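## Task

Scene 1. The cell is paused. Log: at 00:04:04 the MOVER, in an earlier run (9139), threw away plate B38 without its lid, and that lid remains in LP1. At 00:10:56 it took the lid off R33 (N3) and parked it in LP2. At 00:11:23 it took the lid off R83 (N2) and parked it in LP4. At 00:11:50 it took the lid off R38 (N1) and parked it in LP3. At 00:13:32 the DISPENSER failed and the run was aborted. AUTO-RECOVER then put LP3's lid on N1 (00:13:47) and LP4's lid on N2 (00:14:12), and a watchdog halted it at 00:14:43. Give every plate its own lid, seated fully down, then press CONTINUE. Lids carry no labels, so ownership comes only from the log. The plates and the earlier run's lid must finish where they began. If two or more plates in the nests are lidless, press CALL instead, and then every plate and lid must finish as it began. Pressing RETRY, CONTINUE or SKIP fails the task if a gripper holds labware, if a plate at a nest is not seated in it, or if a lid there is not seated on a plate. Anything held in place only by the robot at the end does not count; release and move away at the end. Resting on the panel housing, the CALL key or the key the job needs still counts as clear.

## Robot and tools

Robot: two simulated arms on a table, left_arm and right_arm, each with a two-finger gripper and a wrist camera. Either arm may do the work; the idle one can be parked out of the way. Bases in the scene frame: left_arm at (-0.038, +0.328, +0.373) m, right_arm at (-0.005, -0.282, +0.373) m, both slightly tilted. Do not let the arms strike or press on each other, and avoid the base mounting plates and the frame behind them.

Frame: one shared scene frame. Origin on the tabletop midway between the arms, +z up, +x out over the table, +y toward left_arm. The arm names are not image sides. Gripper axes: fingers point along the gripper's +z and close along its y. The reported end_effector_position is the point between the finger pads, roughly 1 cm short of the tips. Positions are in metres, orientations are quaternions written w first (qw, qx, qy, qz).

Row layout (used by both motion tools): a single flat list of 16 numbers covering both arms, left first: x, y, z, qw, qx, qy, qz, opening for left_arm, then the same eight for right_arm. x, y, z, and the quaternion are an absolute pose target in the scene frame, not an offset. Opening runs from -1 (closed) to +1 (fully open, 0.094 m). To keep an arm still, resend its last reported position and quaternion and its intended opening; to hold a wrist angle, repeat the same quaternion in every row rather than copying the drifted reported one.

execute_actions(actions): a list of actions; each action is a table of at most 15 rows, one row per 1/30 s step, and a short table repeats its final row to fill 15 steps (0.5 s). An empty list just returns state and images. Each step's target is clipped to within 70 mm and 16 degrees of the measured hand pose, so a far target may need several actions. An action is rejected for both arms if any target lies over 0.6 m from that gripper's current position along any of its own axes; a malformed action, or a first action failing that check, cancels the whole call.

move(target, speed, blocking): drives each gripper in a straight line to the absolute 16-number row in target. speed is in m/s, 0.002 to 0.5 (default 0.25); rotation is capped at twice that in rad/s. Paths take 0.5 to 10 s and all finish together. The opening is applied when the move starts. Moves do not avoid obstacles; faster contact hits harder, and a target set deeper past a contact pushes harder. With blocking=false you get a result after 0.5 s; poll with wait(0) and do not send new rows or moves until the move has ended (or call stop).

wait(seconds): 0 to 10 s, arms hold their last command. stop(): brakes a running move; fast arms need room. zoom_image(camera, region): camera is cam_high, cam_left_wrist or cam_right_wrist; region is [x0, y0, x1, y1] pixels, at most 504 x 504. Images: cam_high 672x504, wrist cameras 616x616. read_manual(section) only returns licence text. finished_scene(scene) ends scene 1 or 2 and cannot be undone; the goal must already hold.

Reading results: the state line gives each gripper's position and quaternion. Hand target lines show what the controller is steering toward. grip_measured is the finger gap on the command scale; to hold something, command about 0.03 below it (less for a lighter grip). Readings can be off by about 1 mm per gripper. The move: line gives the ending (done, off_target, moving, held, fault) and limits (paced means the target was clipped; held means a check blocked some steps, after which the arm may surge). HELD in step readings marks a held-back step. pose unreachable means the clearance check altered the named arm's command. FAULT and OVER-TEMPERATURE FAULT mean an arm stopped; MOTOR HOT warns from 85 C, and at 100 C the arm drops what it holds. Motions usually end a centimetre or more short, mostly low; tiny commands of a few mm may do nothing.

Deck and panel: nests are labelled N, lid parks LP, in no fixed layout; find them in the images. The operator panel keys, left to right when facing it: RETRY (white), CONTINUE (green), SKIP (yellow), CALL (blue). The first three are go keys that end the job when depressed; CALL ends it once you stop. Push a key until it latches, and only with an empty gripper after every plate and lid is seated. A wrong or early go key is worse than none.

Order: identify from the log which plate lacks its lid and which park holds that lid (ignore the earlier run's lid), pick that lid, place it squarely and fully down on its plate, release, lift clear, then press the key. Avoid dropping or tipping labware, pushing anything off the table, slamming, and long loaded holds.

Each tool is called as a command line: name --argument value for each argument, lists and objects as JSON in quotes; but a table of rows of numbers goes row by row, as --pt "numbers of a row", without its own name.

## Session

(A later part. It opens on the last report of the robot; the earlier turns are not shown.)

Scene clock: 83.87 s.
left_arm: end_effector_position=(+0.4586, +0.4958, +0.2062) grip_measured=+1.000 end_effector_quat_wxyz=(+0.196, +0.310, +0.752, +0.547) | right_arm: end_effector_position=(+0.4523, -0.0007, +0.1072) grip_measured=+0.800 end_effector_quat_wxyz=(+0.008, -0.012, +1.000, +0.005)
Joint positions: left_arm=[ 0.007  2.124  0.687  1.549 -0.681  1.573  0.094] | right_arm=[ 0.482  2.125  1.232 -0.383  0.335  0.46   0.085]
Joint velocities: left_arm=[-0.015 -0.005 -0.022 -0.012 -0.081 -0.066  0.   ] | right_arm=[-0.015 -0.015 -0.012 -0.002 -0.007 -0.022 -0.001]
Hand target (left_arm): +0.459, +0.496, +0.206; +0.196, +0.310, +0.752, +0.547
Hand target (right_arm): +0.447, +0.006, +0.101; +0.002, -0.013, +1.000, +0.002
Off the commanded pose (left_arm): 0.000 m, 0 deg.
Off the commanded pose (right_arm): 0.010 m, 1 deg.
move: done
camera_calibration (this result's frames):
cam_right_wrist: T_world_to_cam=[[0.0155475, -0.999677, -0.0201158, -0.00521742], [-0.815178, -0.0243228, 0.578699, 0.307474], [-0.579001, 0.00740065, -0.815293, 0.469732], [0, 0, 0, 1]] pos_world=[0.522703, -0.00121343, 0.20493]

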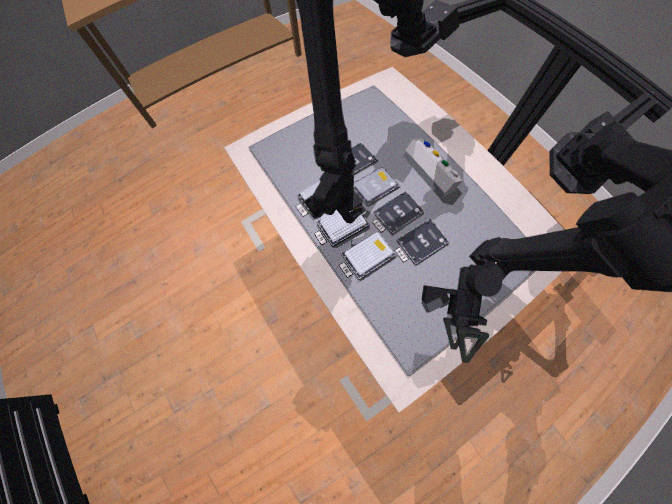

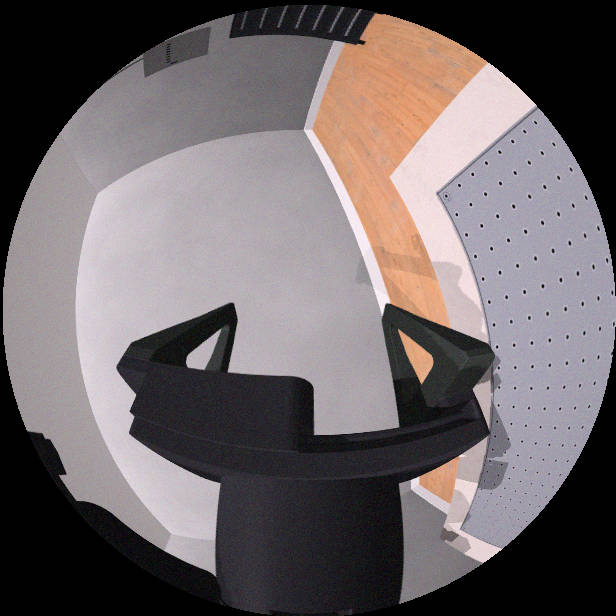

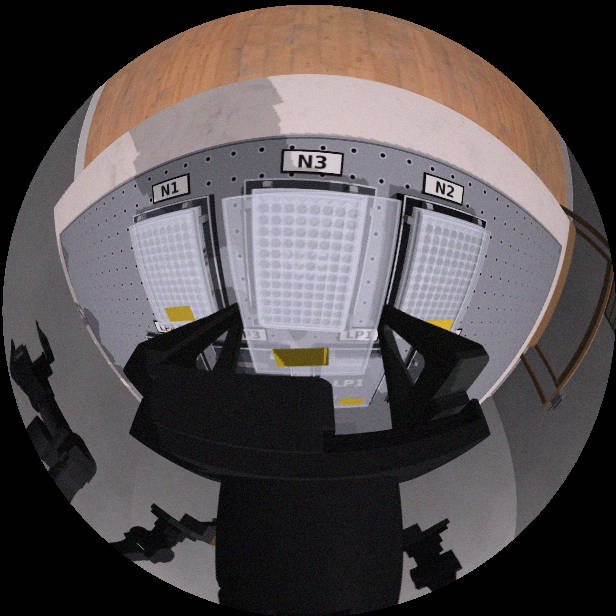

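move --target '[0.4586,0.4958,0.2062,0.196,0.310,0.752,0.547,1, 0.449,0.007,0.072,0,0.021,1,0,0.765]' --speed 0.06

zoom_image --camera "cam_right_wrist" --region '[200, 160, 420, 380]'

Scene clock: 105.57 s.
left_arm: end_effector_position=(+0.4586, +0.4958, +0.2062) grip_measured=+1.000 end_effector_quat_wxyz=(+0.196, +0.310, +0.752, +0.547) | right_arm: end_effector_position=(+0.4380, +0.0034, +0.0775) grip_measured=+0.800 end_effector_quat_wxyz=(-0.009, +0.007, +1.000, -0.004)
Joint positions: left_arm=[ 0.007  2.124  0.687  1.549 -0.681  1.573  0.094] | right_arm=[ 0.482  2.201  1.263 -0.379  0.335  0.512  0.085]
Joint velocities: left_arm=[-0.005 -0.015  0.007 -0.002  0.037  0.037  0.   ] | right_arm=[ 0.005 -0.005  0.007  0.007  0.007 -0.037  0.   ]
Hand target (left_arm): +0.459, +0.496, +0.206; +0.196, +0.310, +0.752, +0.547
Hand target (right_arm): +0.449, +0.007, +0.072; +0.000, +0.021, +1.000, +0.000
Off the commanded pose (left_arm): 0.000 m, 0 deg.
Off the commanded pose (right_arm): 0.013 m, 2 deg.
move: off_target (right_arm)
camera_calibration (this result's frames):
cam_right_wrist: T_world_to_cam=[[-0.0230892, -0.999731, -0.00215849, 0.0140782], [-0.795507, 0.0170648, 0.605704, 0.302234], [-0.605504, 0.0157023, -0.795687, 0.447267], [0, 0, 0, 1]] pos_world=[0.511577, 0.0018937, 0.17285]

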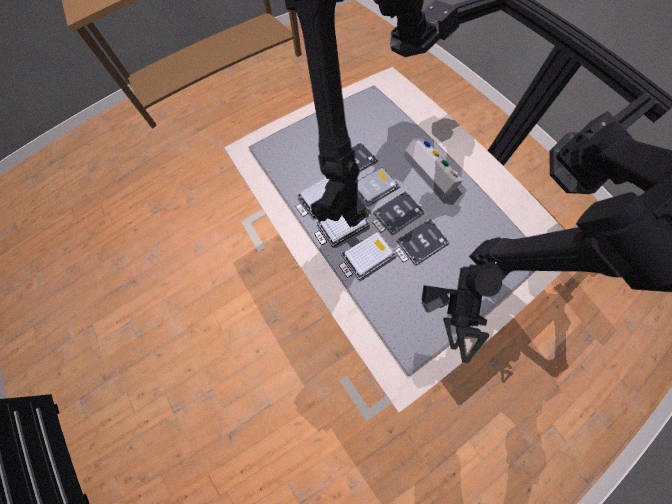

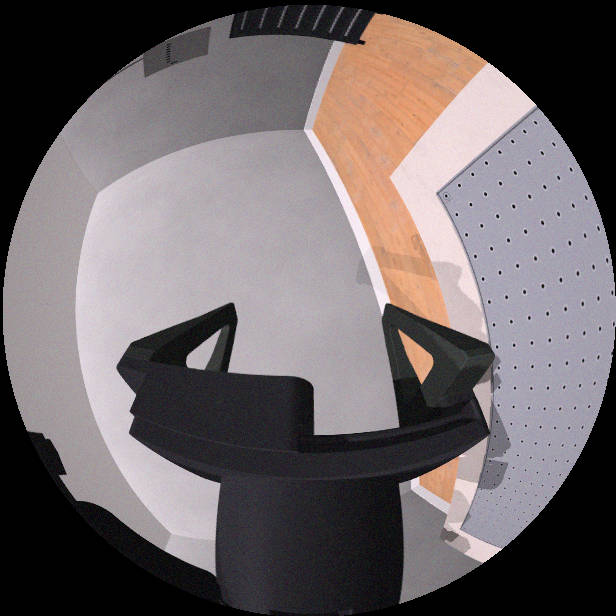

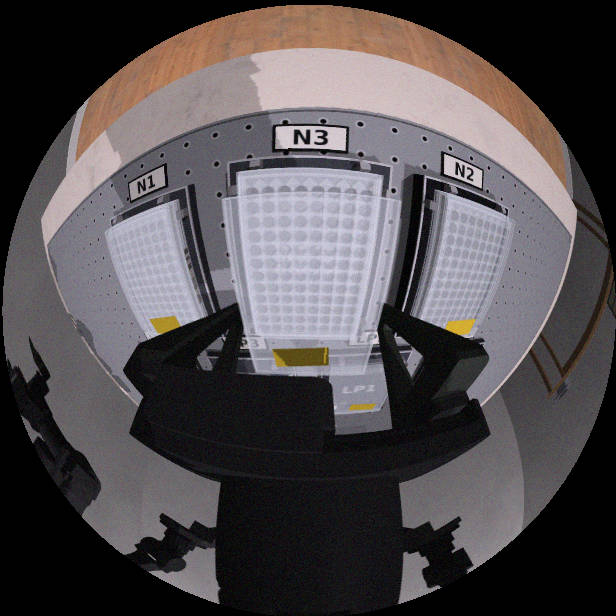

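Region (200, 160, 420, 380) of cam_right_wrist's 616x616 image, scaled by 2.291, with more detail than that image has.

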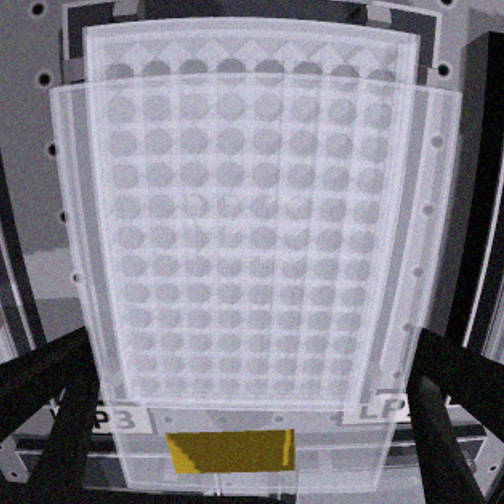

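move --target '[0.4586,0.4958,0.2062,0.196,0.310,0.752,0.547,1, 0.460,0.007,0.071,0.009,0.034,0.9994,0.004,0.765]' --speed 0.05

zoom_image --camera "cam_right_wrist" --region '[200, 160, 420, 380]'

Scene clock: 112.03 s.
left_arm: end_effector_position=(+0.4586, +0.4958, +0.2062) grip_measured=+1.000 end_effector_quat_wxyz=(+0.196, +0.310, +0.752, +0.547) | right_arm: end_effector_position=(+0.4499, +0.0089, +0.0797) grip_measured=+0.800 end_effector_quat_wxyz=(+0.004, +0.019, +1.000, +0.003)
Joint positions: left_arm=[ 0.007  2.124  0.687  1.549 -0.681  1.573  0.094] | right_arm=[ 0.482  2.201  1.28  -0.366  0.335  0.525  0.085]
Joint velocities: left_arm=[ 0.024 -0.005  0.002 -0.007 -0.037 -0.007  0.   ] | right_arm=[ 0.005 -0.005  0.007  0.007 -0.007 -0.037  0.   ]
Hand target (left_arm): +0.459, +0.496, +0.206; +0.196, +0.310, +0.752, +0.547
Hand target (right_arm): +0.459, +0.007, +0.071; +0.009, +0.034, +0.999, +0.004
Off the commanded pose (left_arm): 0.000 m, 0 deg.
Off the commanded pose (right_arm): 0.013 m, 2 deg.
move: off_target (right_arm)
camera_calibration (this result's frames):
cam_right_wrist: T_world_to_cam=[[-0.0460322, -0.998809, -0.0161604, 0.0313038], [-0.809756, 0.0278362, 0.586107, 0.318209], [-0.584959, 0.0400658, -0.810073, 0.447849], [0, 0, 0, 1]] pos_world=[0.521086, 0.00446537, 0.176791]

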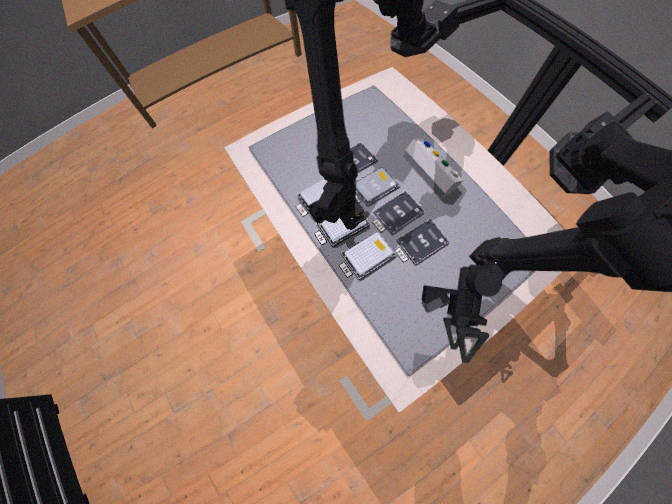

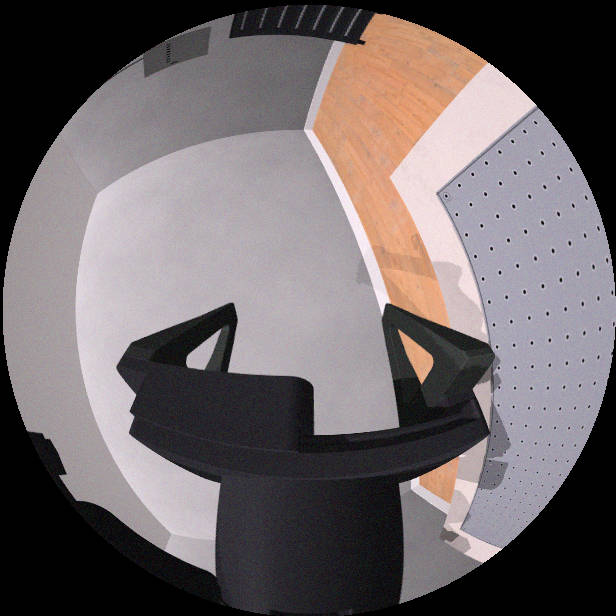

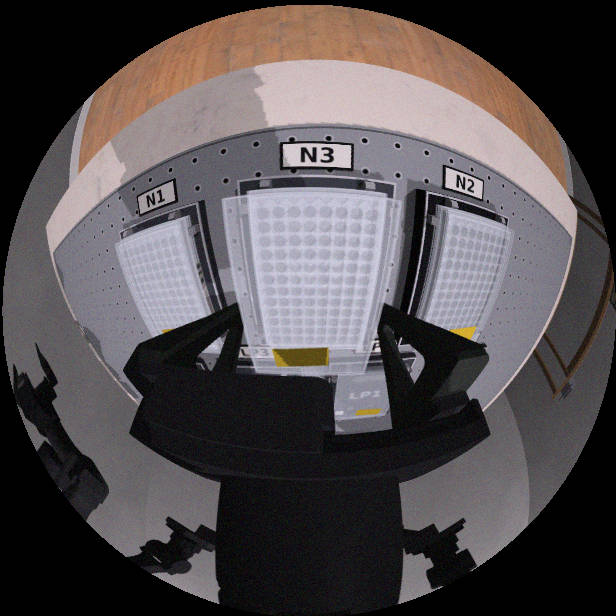

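Region (200, 160, 420, 380) of cam_right_wrist's 616x616 image, scaled by 2.291, with more detail than that image has.

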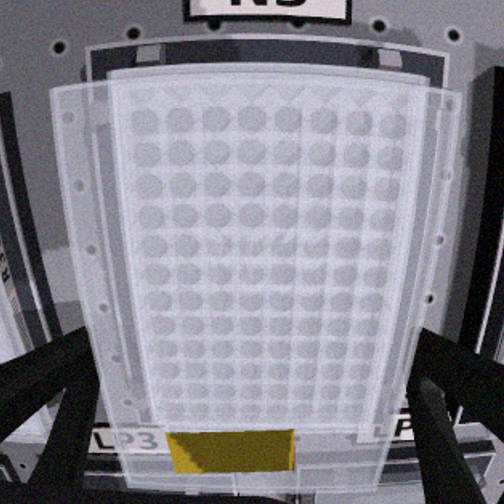

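move --target '[0.4586,0.4958,0.2062,0.196,0.310,0.752,0.547,1, 0.460,0.002,0.064,0.007,0.036,0.9993,0.002,0.765]' --speed 0.03

zoom_image --camera "cam_right_wrist" --region '[200, 160, 420, 380]'

Scene clock: 122.83 s.
left_arm: end_effector_position=(+0.4586, +0.4958, +0.2062) grip_measured=+1.000 end_effector_quat_wxyz=(+0.196, +0.310, +0.752, +0.547) | right_arm: end_effector_position=(+0.4479, +0.0092, +0.0762) grip_measured=+0.800 end_effector_quat_wxyz=(+0.003, +0.019, +1.000, +0.003)
Joint positions: left_arm=[ 0.007  2.124  0.687  1.549 -0.681  1.573  0.094] | right_arm=[ 0.482  2.208  1.28  -0.36   0.335  0.526  0.085]
Joint velocities: left_arm=[ 0.005 -0.005  0.007 -0.007 -0.037  0.066  0.   ] | right_arm=[ 0.005 -0.005 -0.007  0.007 -0.051 -0.066 -0.   ]
Hand target (left_arm): +0.459, +0.496, +0.206; +0.196, +0.310, +0.752, +0.547
Hand target (right_arm): +0.460, +0.002, +0.065; +0.007, +0.036, +0.999, +0.002
Off the commanded pose (left_arm): 0.000 m, 0 deg.
Off the commanded pose (right_arm): 0.019 m, 2 deg.
move: off_target (right_arm)
camera_calibration (this result's frames):
cam_right_wrist: T_world_to_cam=[[-0.0464317, -0.998799, -0.0156135, 0.0315991], [-0.809183, 0.0284428, 0.586867, 0.31829], [-0.585719, 0.0398834, -0.809532, 0.444173], [0, 0, 0, 1]] pos_world=[0.519182, 0.00479294, 0.173272]

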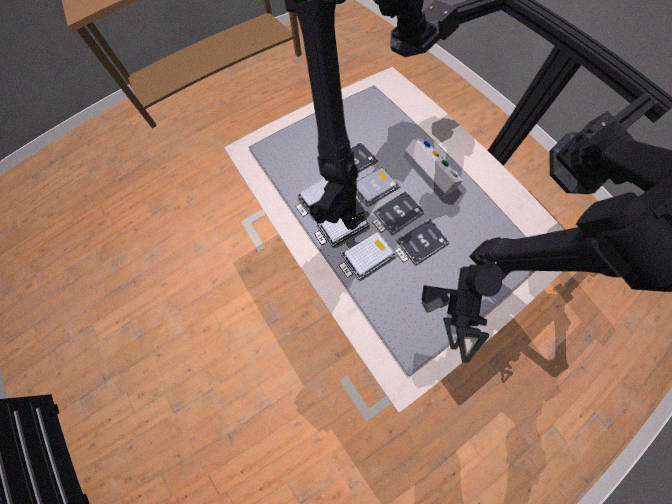

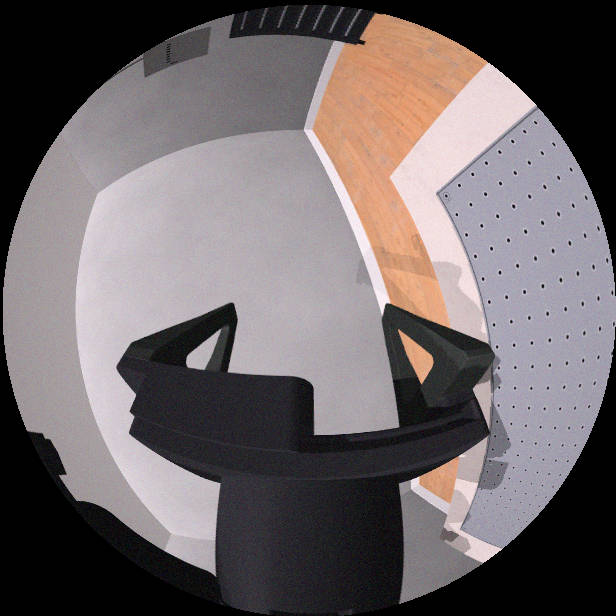

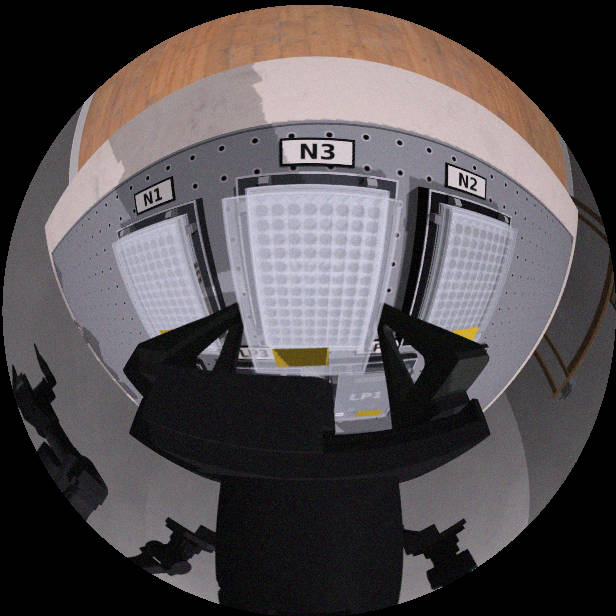

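Region (200, 160, 420, 380) of cam_right_wrist's 616x616 image, scaled by 2.291, with more detail than that image has.

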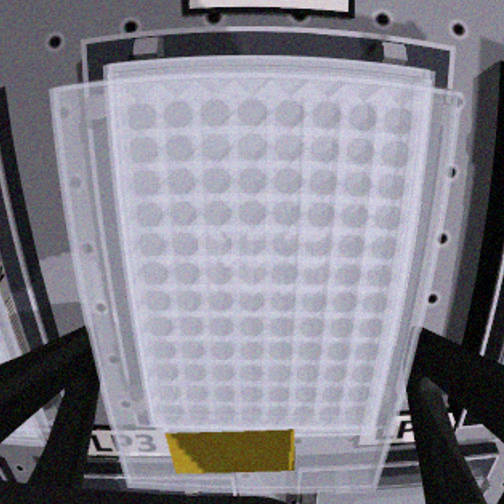

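execute_actions --actions '[[[0.4586,0.4958,0.2062,0.196,0.310,0.752,0.547,1, 0.461,-0.001,0.064,0.007,0.036,0.9993,0.002,0.765],[0.4586,0.4958,0.2062,0.196,0.310,0.752,0.547,1, 0.462,-0.004,0.064,0.007,0.036,0.9993,0.002,0.765]]]'

Scene clock: 128.17 s.
left_arm: end_effector_position=(+0.4586, +0.4958, +0.2062) grip_measured=+1.000 end_effector_quat_wxyz=(+0.196, +0.310, +0.752, +0.547) | right_arm: end_effector_position=(+0.4514, +0.0026, +0.0738) grip_measured=+0.800 end_effector_quat_wxyz=(+0.003, +0.026, +1.000, +0.001)
Joint positions: left_arm=[ 0.007  2.124  0.687  1.549 -0.681  1.573  0.094] | right_arm=[ 0.469  2.208  1.28  -0.357  0.334  0.526  0.085]
Joint velocities: left_arm=[-0.015 -0.015  0.007 -0.012 -0.022  0.022  0.   ] | right_arm=[-0.005 -0.005  0.002  0.002 -0.007 -0.007 -0.   ]
Hand target (left_arm): +0.459, +0.496, +0.206; +0.196, +0.310, +0.752, +0.547
Hand target (right_arm): +0.462, -0.004, +0.064; +0.007, +0.036, +0.999, +0.002
Off the commanded pose (left_arm): 0.000 m, 0 deg.
Off the commanded pose (right_arm): 0.016 m, 1 deg.
Step readings (end_effector_position):
0: left_arm (+0.4586, +0.4958, +0.2062) | right_arm (+0.4479, +0.0092, +0.0762)
1: left_arm (+0.4586, +0.4958, +0.2062) | right_arm (+0.4479, +0.0092, +0.0762)
2: left_arm (+0.4586, +0.4958, +0.2062) | right_arm (+0.4483, +0.0089, +0.0761)
4: left_arm (+0.4586, +0.4958, +0.2062) | right_arm (+0.4491, +0.0077, +0.0756)
8: left_arm (+0.4586, +0.4958, +0.2062) | right_arm (+0.4509, +0.0040, +0.0743)
15: end_effector_position above
camera_calibration (this result's frames):
cam_right_wrist: T_world_to_cam=[[-0.0595385, -0.998152, -0.0121252, 0.0307143], [-0.80892, 0.0411267, 0.586478, 0.322604], [-0.584896, 0.0447264, -0.809874, 0.444167], [0, 0, 0, 1]] pos_world=[0.522581, -0.00247603, 0.170892]

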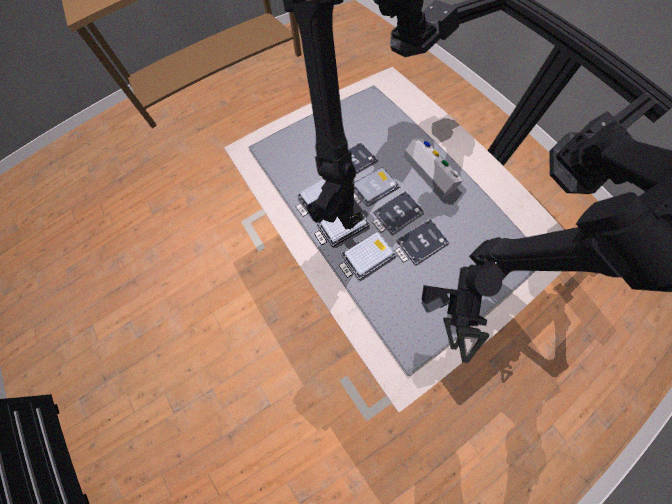

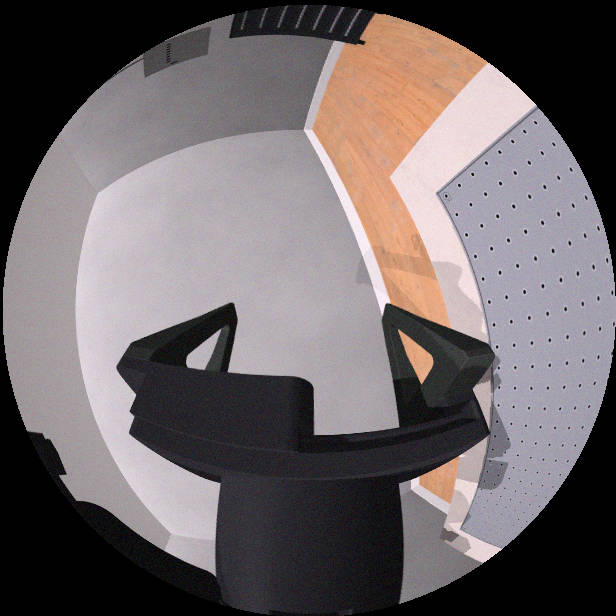

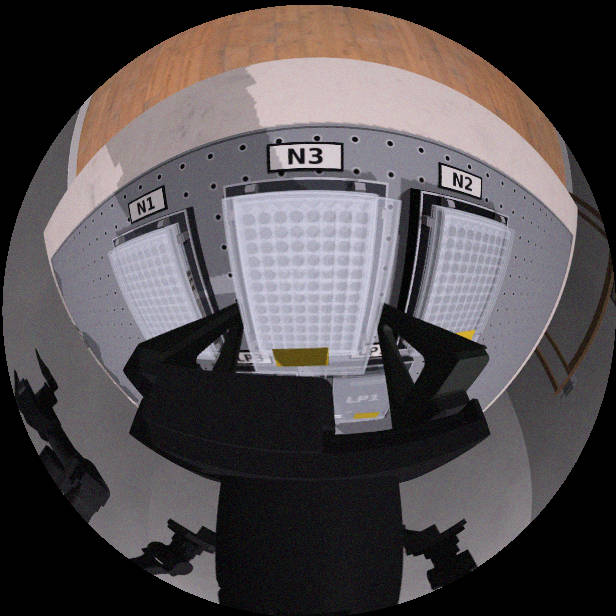

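zoom_image --camera "cam_right_wrist" --region '[200, 160, 420, 380]'

Region (200, 160, 420, 380) of cam_right_wrist's 616x616 image, scaled by 2.291, with more detail than that image has.

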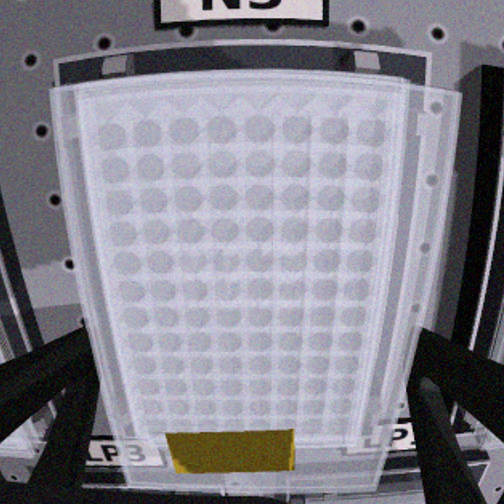

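execute_actions --actions '[[[0.4586,0.4958,0.2062,0.196,0.310,0.752,0.547,1, 0.462,-0.002,0.062,0.007,0.035,0.9993,0.002,0.765],[0.4586,0.4958,0.2062,0.196,0.310,0.752,0.547,1, 0.462,-0.001,0.060,0.007,0.034,0.9993,0.002,0.765],[0.4586,0.4958,0.2062,0.196,0.310,0.752,0.547,1, 0.462,0.0,0.058,0.007,0.034,0.9993,0.002,0.765]]]'

zoom_image --camera "cam_right_wrist" --region '[200, 160, 420, 380]'

Scene clock: 140.17 s.
left_arm: end_effector_position=(+0.4586, +0.4958, +0.2062) grip_measured=+1.000 end_effector_quat_wxyz=(+0.196, +0.310, +0.752, +0.547) | right_arm: end_effector_position=(+0.4521, +0.0047, +0.0692) grip_measured=+0.800 end_effector_quat_wxyz=(+0.004, +0.026, +1.000, +0.001)
Joint positions: left_arm=[ 0.007  2.124  0.687  1.549 -0.681  1.573  0.094] | right_arm=[ 0.469  2.222  1.291 -0.353  0.334  0.526  0.085]
Joint velocities: left_arm=[-0.024 -0.015  0.002  0.007 -0.022 -0.007  0.   ] | right_arm=[-0.015  0.005 -0.007 -0.002 -0.007  0.051 -0.   ]
Hand target (left_arm): +0.459, +0.496, +0.206; +0.196, +0.310, +0.752, +0.547
Hand target (right_arm): +0.462, -0.000, +0.059; +0.007, +0.034, +0.999, +0.002
Off the commanded pose (left_arm): 0.000 m, 0 deg.
Off the commanded pose (right_arm): 0.016 m, 1 deg.
Step readings (end_effector_position):
0: left_arm (+0.4586, +0.4958, +0.2062) | right_arm (+0.4514, +0.0026, +0.0738)
1: left_arm (+0.4586, +0.4958, +0.2062) | right_arm (+0.4514, +0.0026, +0.0738)
2: left_arm (+0.4586, +0.4958, +0.2062) | right_arm (+0.4515, +0.0027, +0.0737)
4: left_arm (+0.4586, +0.4958, +0.2062) | right_arm (+0.4521, +0.0034, +0.0726)
8: left_arm (+0.4586, +0.4958, +0.2062) | right_arm (+0.4526, +0.0047, +0.0698)
15: end_effector_position above
camera_calibration (this result's frames):
cam_right_wrist: T_world_to_cam=[[-0.0599001, -0.998124, -0.0126778, 0.0330878], [-0.809468, 0.0411388, 0.585721, 0.326134], [-0.5841, 0.045347, -0.810414, 0.440384], [0, 0, 0, 1]] pos_world=[0.523206, -0.000361171, 0.16629]

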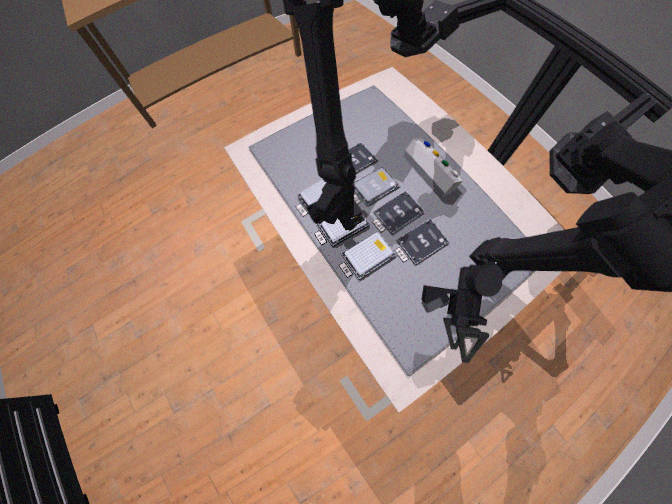

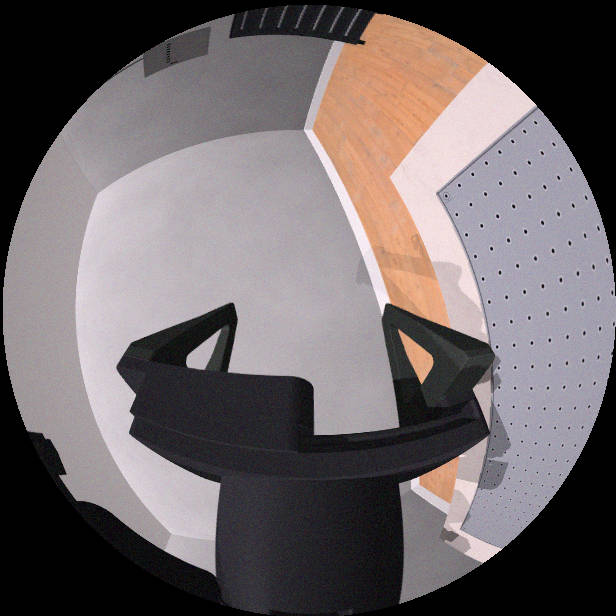

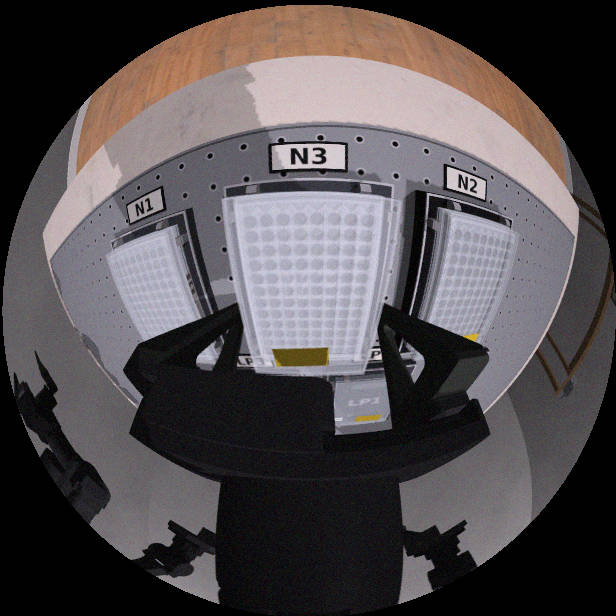

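Region (200, 160, 420, 380) of cam_right_wrist's 616x616 image, scaled by 2.291, with more detail than that image has.

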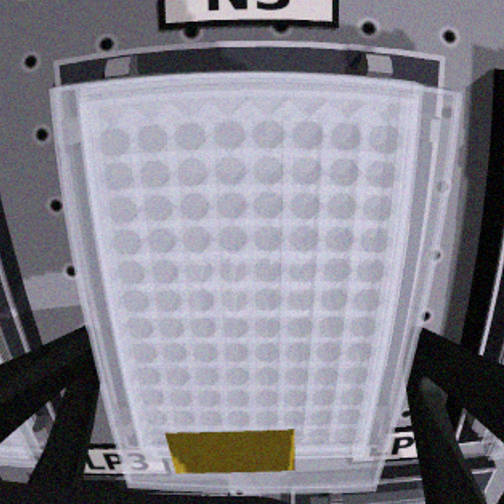

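execute_actions --actions '[[[0.4586,0.4958,0.2062,0.196,0.310,0.752,0.547,1, 0.462,0.0,0.056,0.007,0.034,0.9993,0.002,0.765],[0.4586,0.4958,0.2062,0.196,0.310,0.752,0.547,1, 0.4615,0.0,0.054,0.007,0.034,0.9993,0.002,0.765],[0.4586,0.4958,0.2062,0.196,0.310,0.752,0.547,1, 0.4615,0.0,0.052,0.007,0.034,0.9993,0.002,0.765]]]'

zoom_image --camera "cam_right_wrist" --region '[200, 160, 420, 380]'

Scene clock: 153.13 s.
left_arm: end_effector_position=(+0.4586, +0.4958, +0.2062) grip_measured=+1.000 end_effector_quat_wxyz=(+0.196, +0.310, +0.752, +0.547) | right_arm: end_effector_position=(+0.4504, +0.0061, +0.0634) grip_measured=+0.800 end_effector_quat_wxyz=(+0.004, +0.026, +1.000, +0.001)
Joint positions: left_arm=[ 0.007  2.124  0.687  1.549 -0.681  1.573  0.094] | right_arm=[ 0.469  2.236  1.296 -0.345  0.334  0.526  0.085]
Joint velocities: left_arm=[ 0.015 -0.015  0.017 -0.012 -0.022  0.022  0.   ] | right_arm=[ 0.005 -0.015 -0.002 -0.007 -0.037 -0.022 -0.001]
Hand target (left_arm): +0.459, +0.496, +0.206; +0.196, +0.310, +0.752, +0.547
Hand target (right_arm): +0.461, -0.000, +0.052; +0.007, +0.034, +0.999, +0.002
Off the commanded pose (left_arm): 0.000 m, 0 deg.
Off the commanded pose (right_arm): 0.017 m, 1 deg.
Step readings (end_effector_position):
0: left_arm (+0.4586, +0.4958, +0.2062) | right_arm (+0.4521, +0.0047, +0.0692)
1: left_arm (+0.4586, +0.4958, +0.2062) | right_arm (+0.4521, +0.0048, +0.0690)
2: left_arm (+0.4586, +0.4958, +0.2062) | right_arm (+0.4521, +0.0049, +0.0688)
4: left_arm (+0.4586, +0.4958, +0.2062) | right_arm (+0.4524, +0.0055, +0.0675)
8: left_arm (+0.4586, +0.4958, +0.2062) | right_arm (+0.4516, +0.0062, +0.0647)
15: end_effector_position above
camera_calibration (this result's frames):
cam_right_wrist: T_world_to_cam=[[-0.0596591, -0.998143, -0.0123094, 0.0341095], [-0.809103, 0.0411307, 0.586226, 0.327829], [-0.584631, 0.0449333, -0.810054, 0.434901], [0, 0, 0, 1]] pos_world=[0.521539, 0.00102082, 0.160531]

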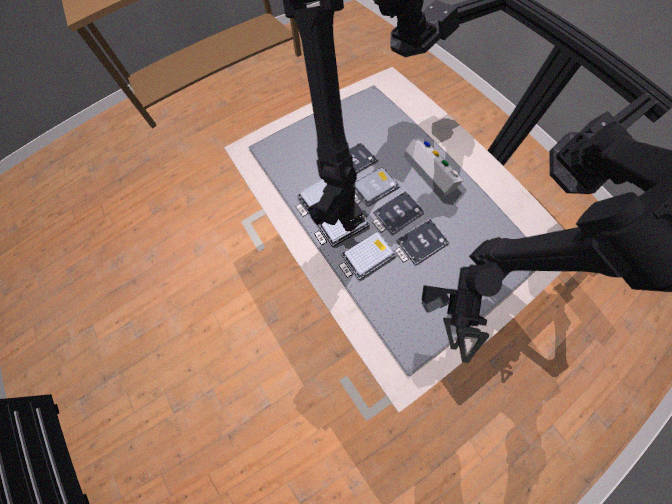

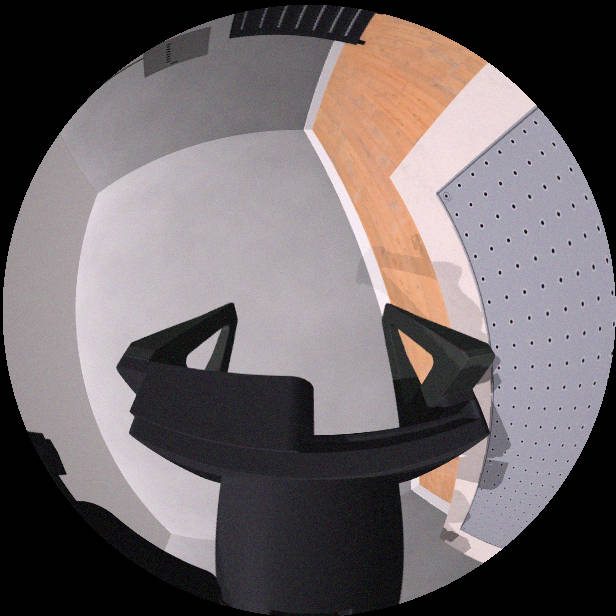

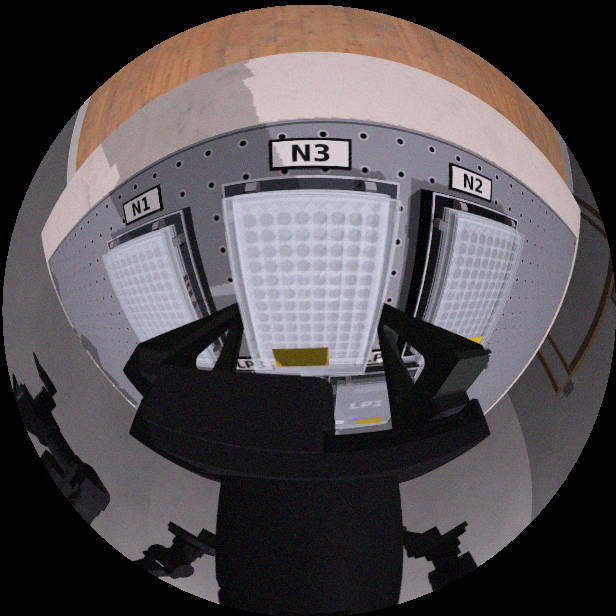

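Region (200, 160, 420, 380) of cam_right_wrist's 616x616 image, scaled by 2.291, with more detail than that image has.

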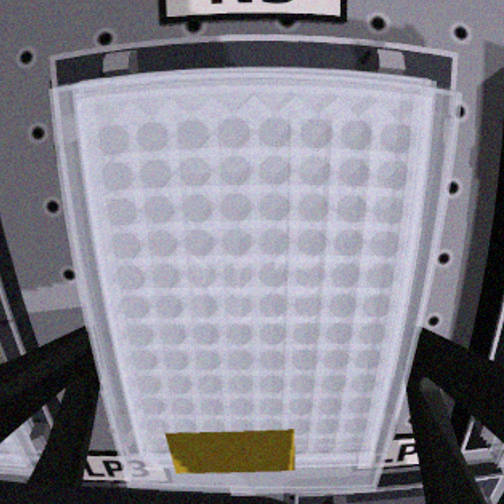

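execute_actions --actions '[[[0.4586,0.4958,0.2062,0.196,0.310,0.752,0.547,1, 0.4625,0.0,0.050,0.007,0.034,0.9993,0.002,0.765],[0.4586,0.4958,0.2062,0.196,0.310,0.752,0.547,1, 0.463,0.0,0.048,0.007,0.034,0.9993,0.002,0.765],[0.4586,0.4958,0.2062,0.196,0.310,0.752,0.547,1, 0.463,0.0,0.046,0.007,0.034,0.9993,0.002,0.765]]]'

zoom_image --camera "cam_right_wrist" --region '[200, 160, 420, 380]'

Scene clock: 160.77 s.
left_arm: end_effector_position=(+0.4586, +0.4958, +0.2062) grip_measured=+1.000 end_effector_quat_wxyz=(+0.196, +0.310, +0.752, +0.547) | right_arm: end_effector_position=(+0.4520, +0.0077, +0.0615) grip_measured=+0.800 end_effector_quat_wxyz=(+0.004, +0.026, +1.000, +0.003)
Joint positions: left_arm=[ 0.007  2.124  0.687  1.549 -0.681  1.573  0.094] | right_arm=[ 0.468  2.242  1.304 -0.343  0.333  0.524  0.085]
Joint velocities: left_arm=[-0.005  0.005  0.017 -0.012 -0.081  0.037  0.   ] | right_arm=[-0.005  0.005 -0.007 -0.007  0.037 -0.022 -0.001]
Hand target (left_arm): +0.459, +0.496, +0.206; +0.196, +0.310, +0.752, +0.547
Hand target (right_arm): +0.463, -0.000, +0.047; +0.007, +0.034, +0.999, +0.002
Off the commanded pose (left_arm): 0.000 m, 0 deg.
Off the commanded pose (right_arm): 0.021 m, 1 deg.
Step readings (end_effector_position):
0: left_arm (+0.4586, +0.4958, +0.2062) | right_arm (+0.4504, +0.0061, +0.0634)
1: left_arm (+0.4586, +0.4958, +0.2062) | right_arm (+0.4504, +0.0061, +0.0634)
2: left_arm (+0.4586, +0.4958, +0.2062) | right_arm (+0.4506, +0.0064, +0.0632)
4: left_arm (+0.4586, +0.4958, +0.2062) | right_arm (+0.4520, +0.0077, +0.0621)
8: left_arm (+0.4586, +0.4958, +0.2062) | right_arm (+0.4520, +0.0077, +0.0615)
15: end_effector_position above
camera_calibration (this result's frames):
cam_right_wrist: T_world_to_cam=[[-0.05944, -0.99812, -0.0149328, 0.0358217], [-0.810173, 0.0394973, 0.584858, 0.330746], [-0.583169, 0.0468621, -0.810998, 0.433575], [0, 0, 0, 1]] pos_world=[0.522938, 0.00237253, 0.158724]

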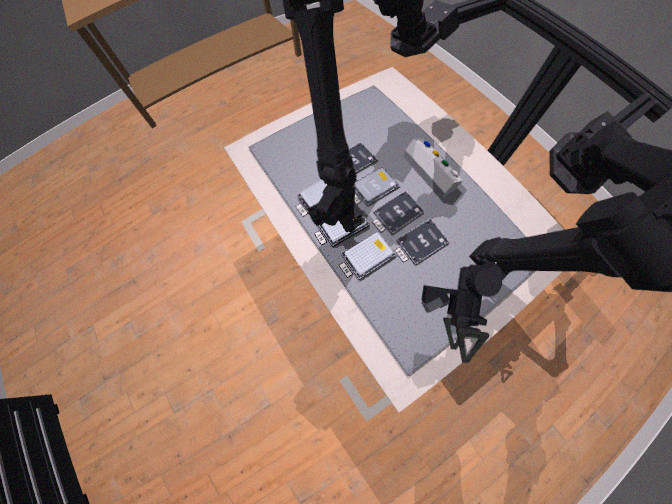

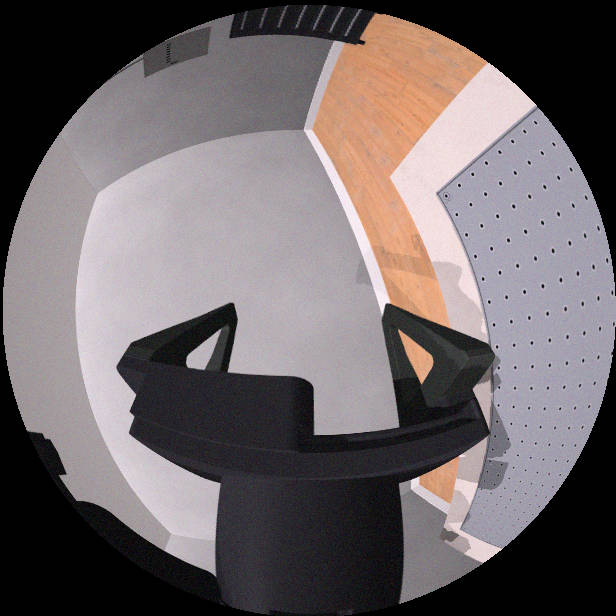

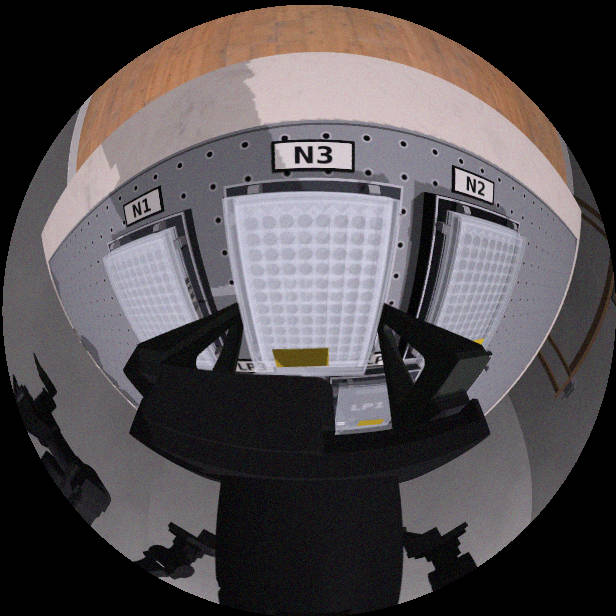

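Region (200, 160, 420, 380) of cam_right_wrist's 616x616 image, scaled by 2.291, with more detail than that image has.

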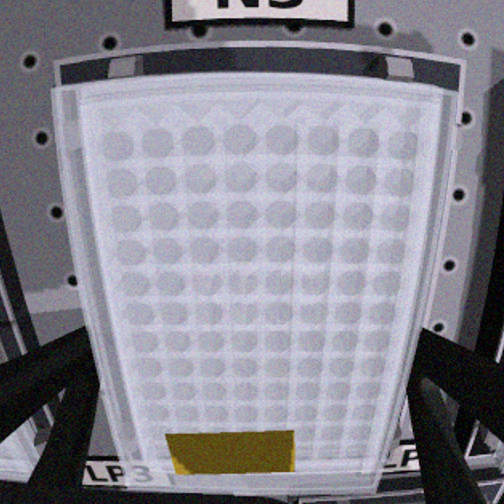

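execute_actions --actions '[[[0.4586,0.4958,0.2062,0.196,0.310,0.752,0.547,1, 0.463,-0.001,0.046,0.007,0.034,0.9993,0.002,0.765],[0.4586,0.4958,0.2062,0.196,0.310,0.752,0.547,1, 0.463,-0.002,0.046,0.007,0.034,0.9993,0.002,0.765],[0.4586,0.4958,0.2062,0.196,0.310,0.752,0.547,1, 0.463,-0.003,0.046,0.007,0.034,0.9993,0.002,0.765]]]'

zoom_image --camera "cam_right_wrist" --region '[200, 160, 420, 380]'

Scene clock: 170.13 s.
left_arm: end_effector_position=(+0.4586, +0.4958, +0.2062) grip_measured=+1.000 end_effector_quat_wxyz=(+0.196, +0.310, +0.752, +0.547) | right_arm: end_effector_position=(+0.4520, +0.0077, +0.0615) grip_measured=+0.800 end_effector_quat_wxyz=(+0.004, +0.025, +1.000, +0.003)
Joint positions: left_arm=[ 0.007  2.124  0.687  1.549 -0.681  1.573  0.094] | right_arm=[ 0.468  2.242  1.304 -0.343  0.333  0.523  0.085]
Joint velocities: left_arm=[ 0.005 -0.005  0.012 -0.012 -0.022 -0.051  0.   ] | right_arm=[-0.005  0.005  0.012  0.002  0.007  0.037  0.001]
Hand target (left_arm): +0.459, +0.496, +0.206; +0.196, +0.310, +0.752, +0.547
Hand target (right_arm): +0.462, -0.003, +0.047; +0.007, +0.034, +0.999, +0.002
Off the commanded pose (left_arm): 0.000 m, 0 deg.
Off the commanded pose (right_arm): 0.022 m, 1 deg.
Step readings (end_effector_position):
0: left_arm (+0.4586, +0.4958, +0.2062) | right_arm (+0.4520, +0.0077, +0.0615)
1: left_arm (+0.4586, +0.4958, +0.2062) | right_arm (+0.4520, +0.0077, +0.0615)
2: left_arm (+0.4586, +0.4958, +0.2062) | right_arm (+0.4520, +0.0077, +0.0615)
4: left_arm (+0.4586, +0.4958, +0.2062) | right_arm (+0.4520, +0.0077, +0.0615)
8: left_arm (+0.4586, +0.4958, +0.2062) | right_arm (+0.4520, +0.0077, +0.0615)
15: end_effector_position above
camera_calibration (this result's frames):
cam_right_wrist: T_world_to_cam=[[-0.0586784, -0.998165, -0.0149262, 0.0354774], [-0.810205, 0.0388832, 0.584855, 0.330765], [-0.583202, 0.0464117, -0.811, 0.433593], [0, 0, 0, 1]] pos_world=[0.522942, 0.00242732, 0.158724]

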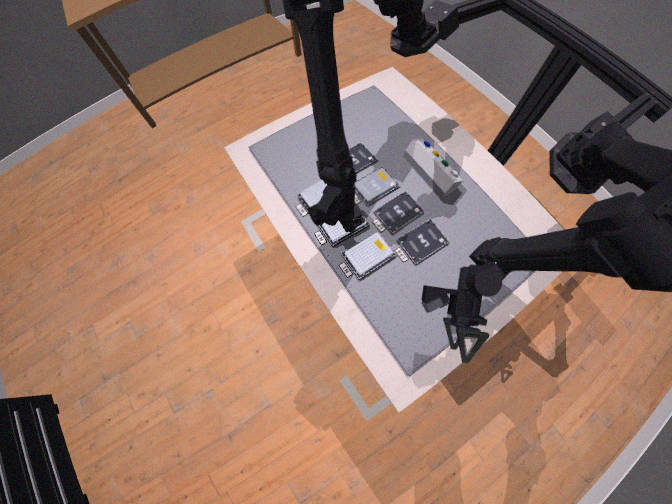

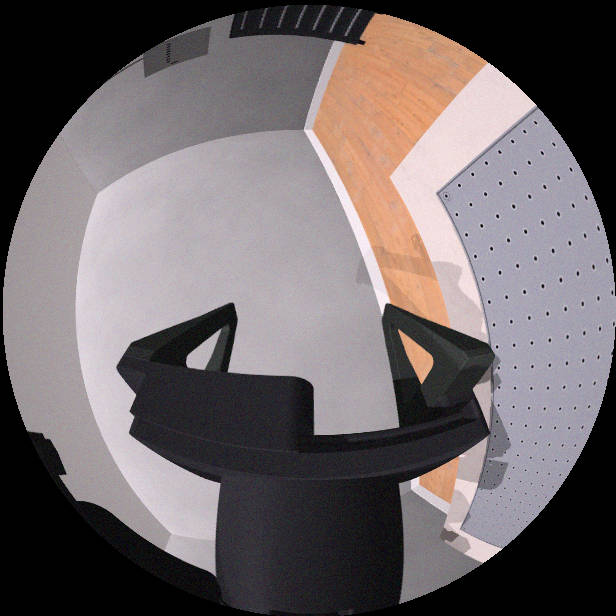

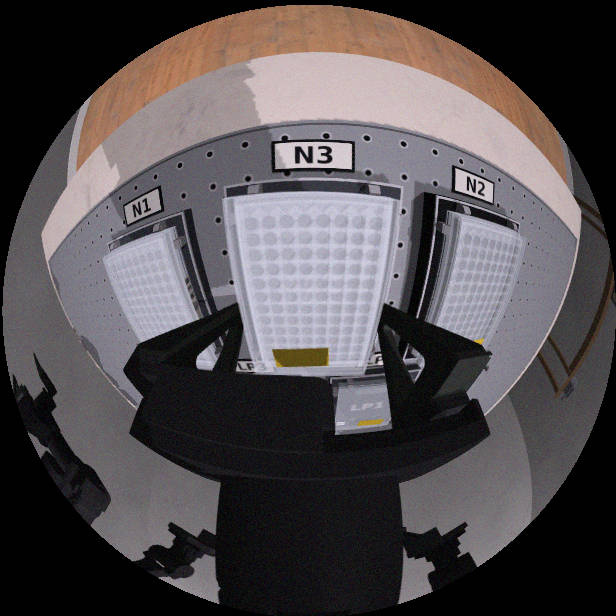

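Region (200, 160, 420, 380) of cam_right_wrist's 616x616 image, scaled by 2.291, with more detail than that image has.

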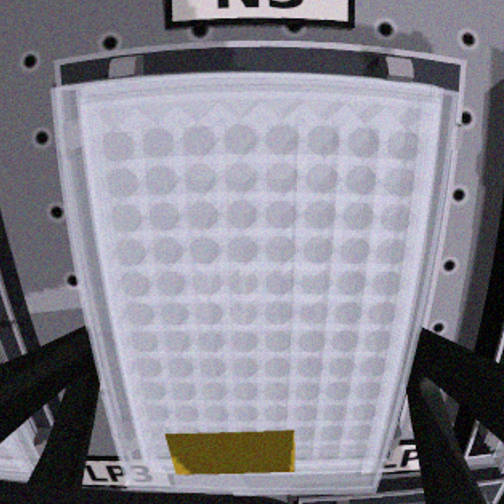

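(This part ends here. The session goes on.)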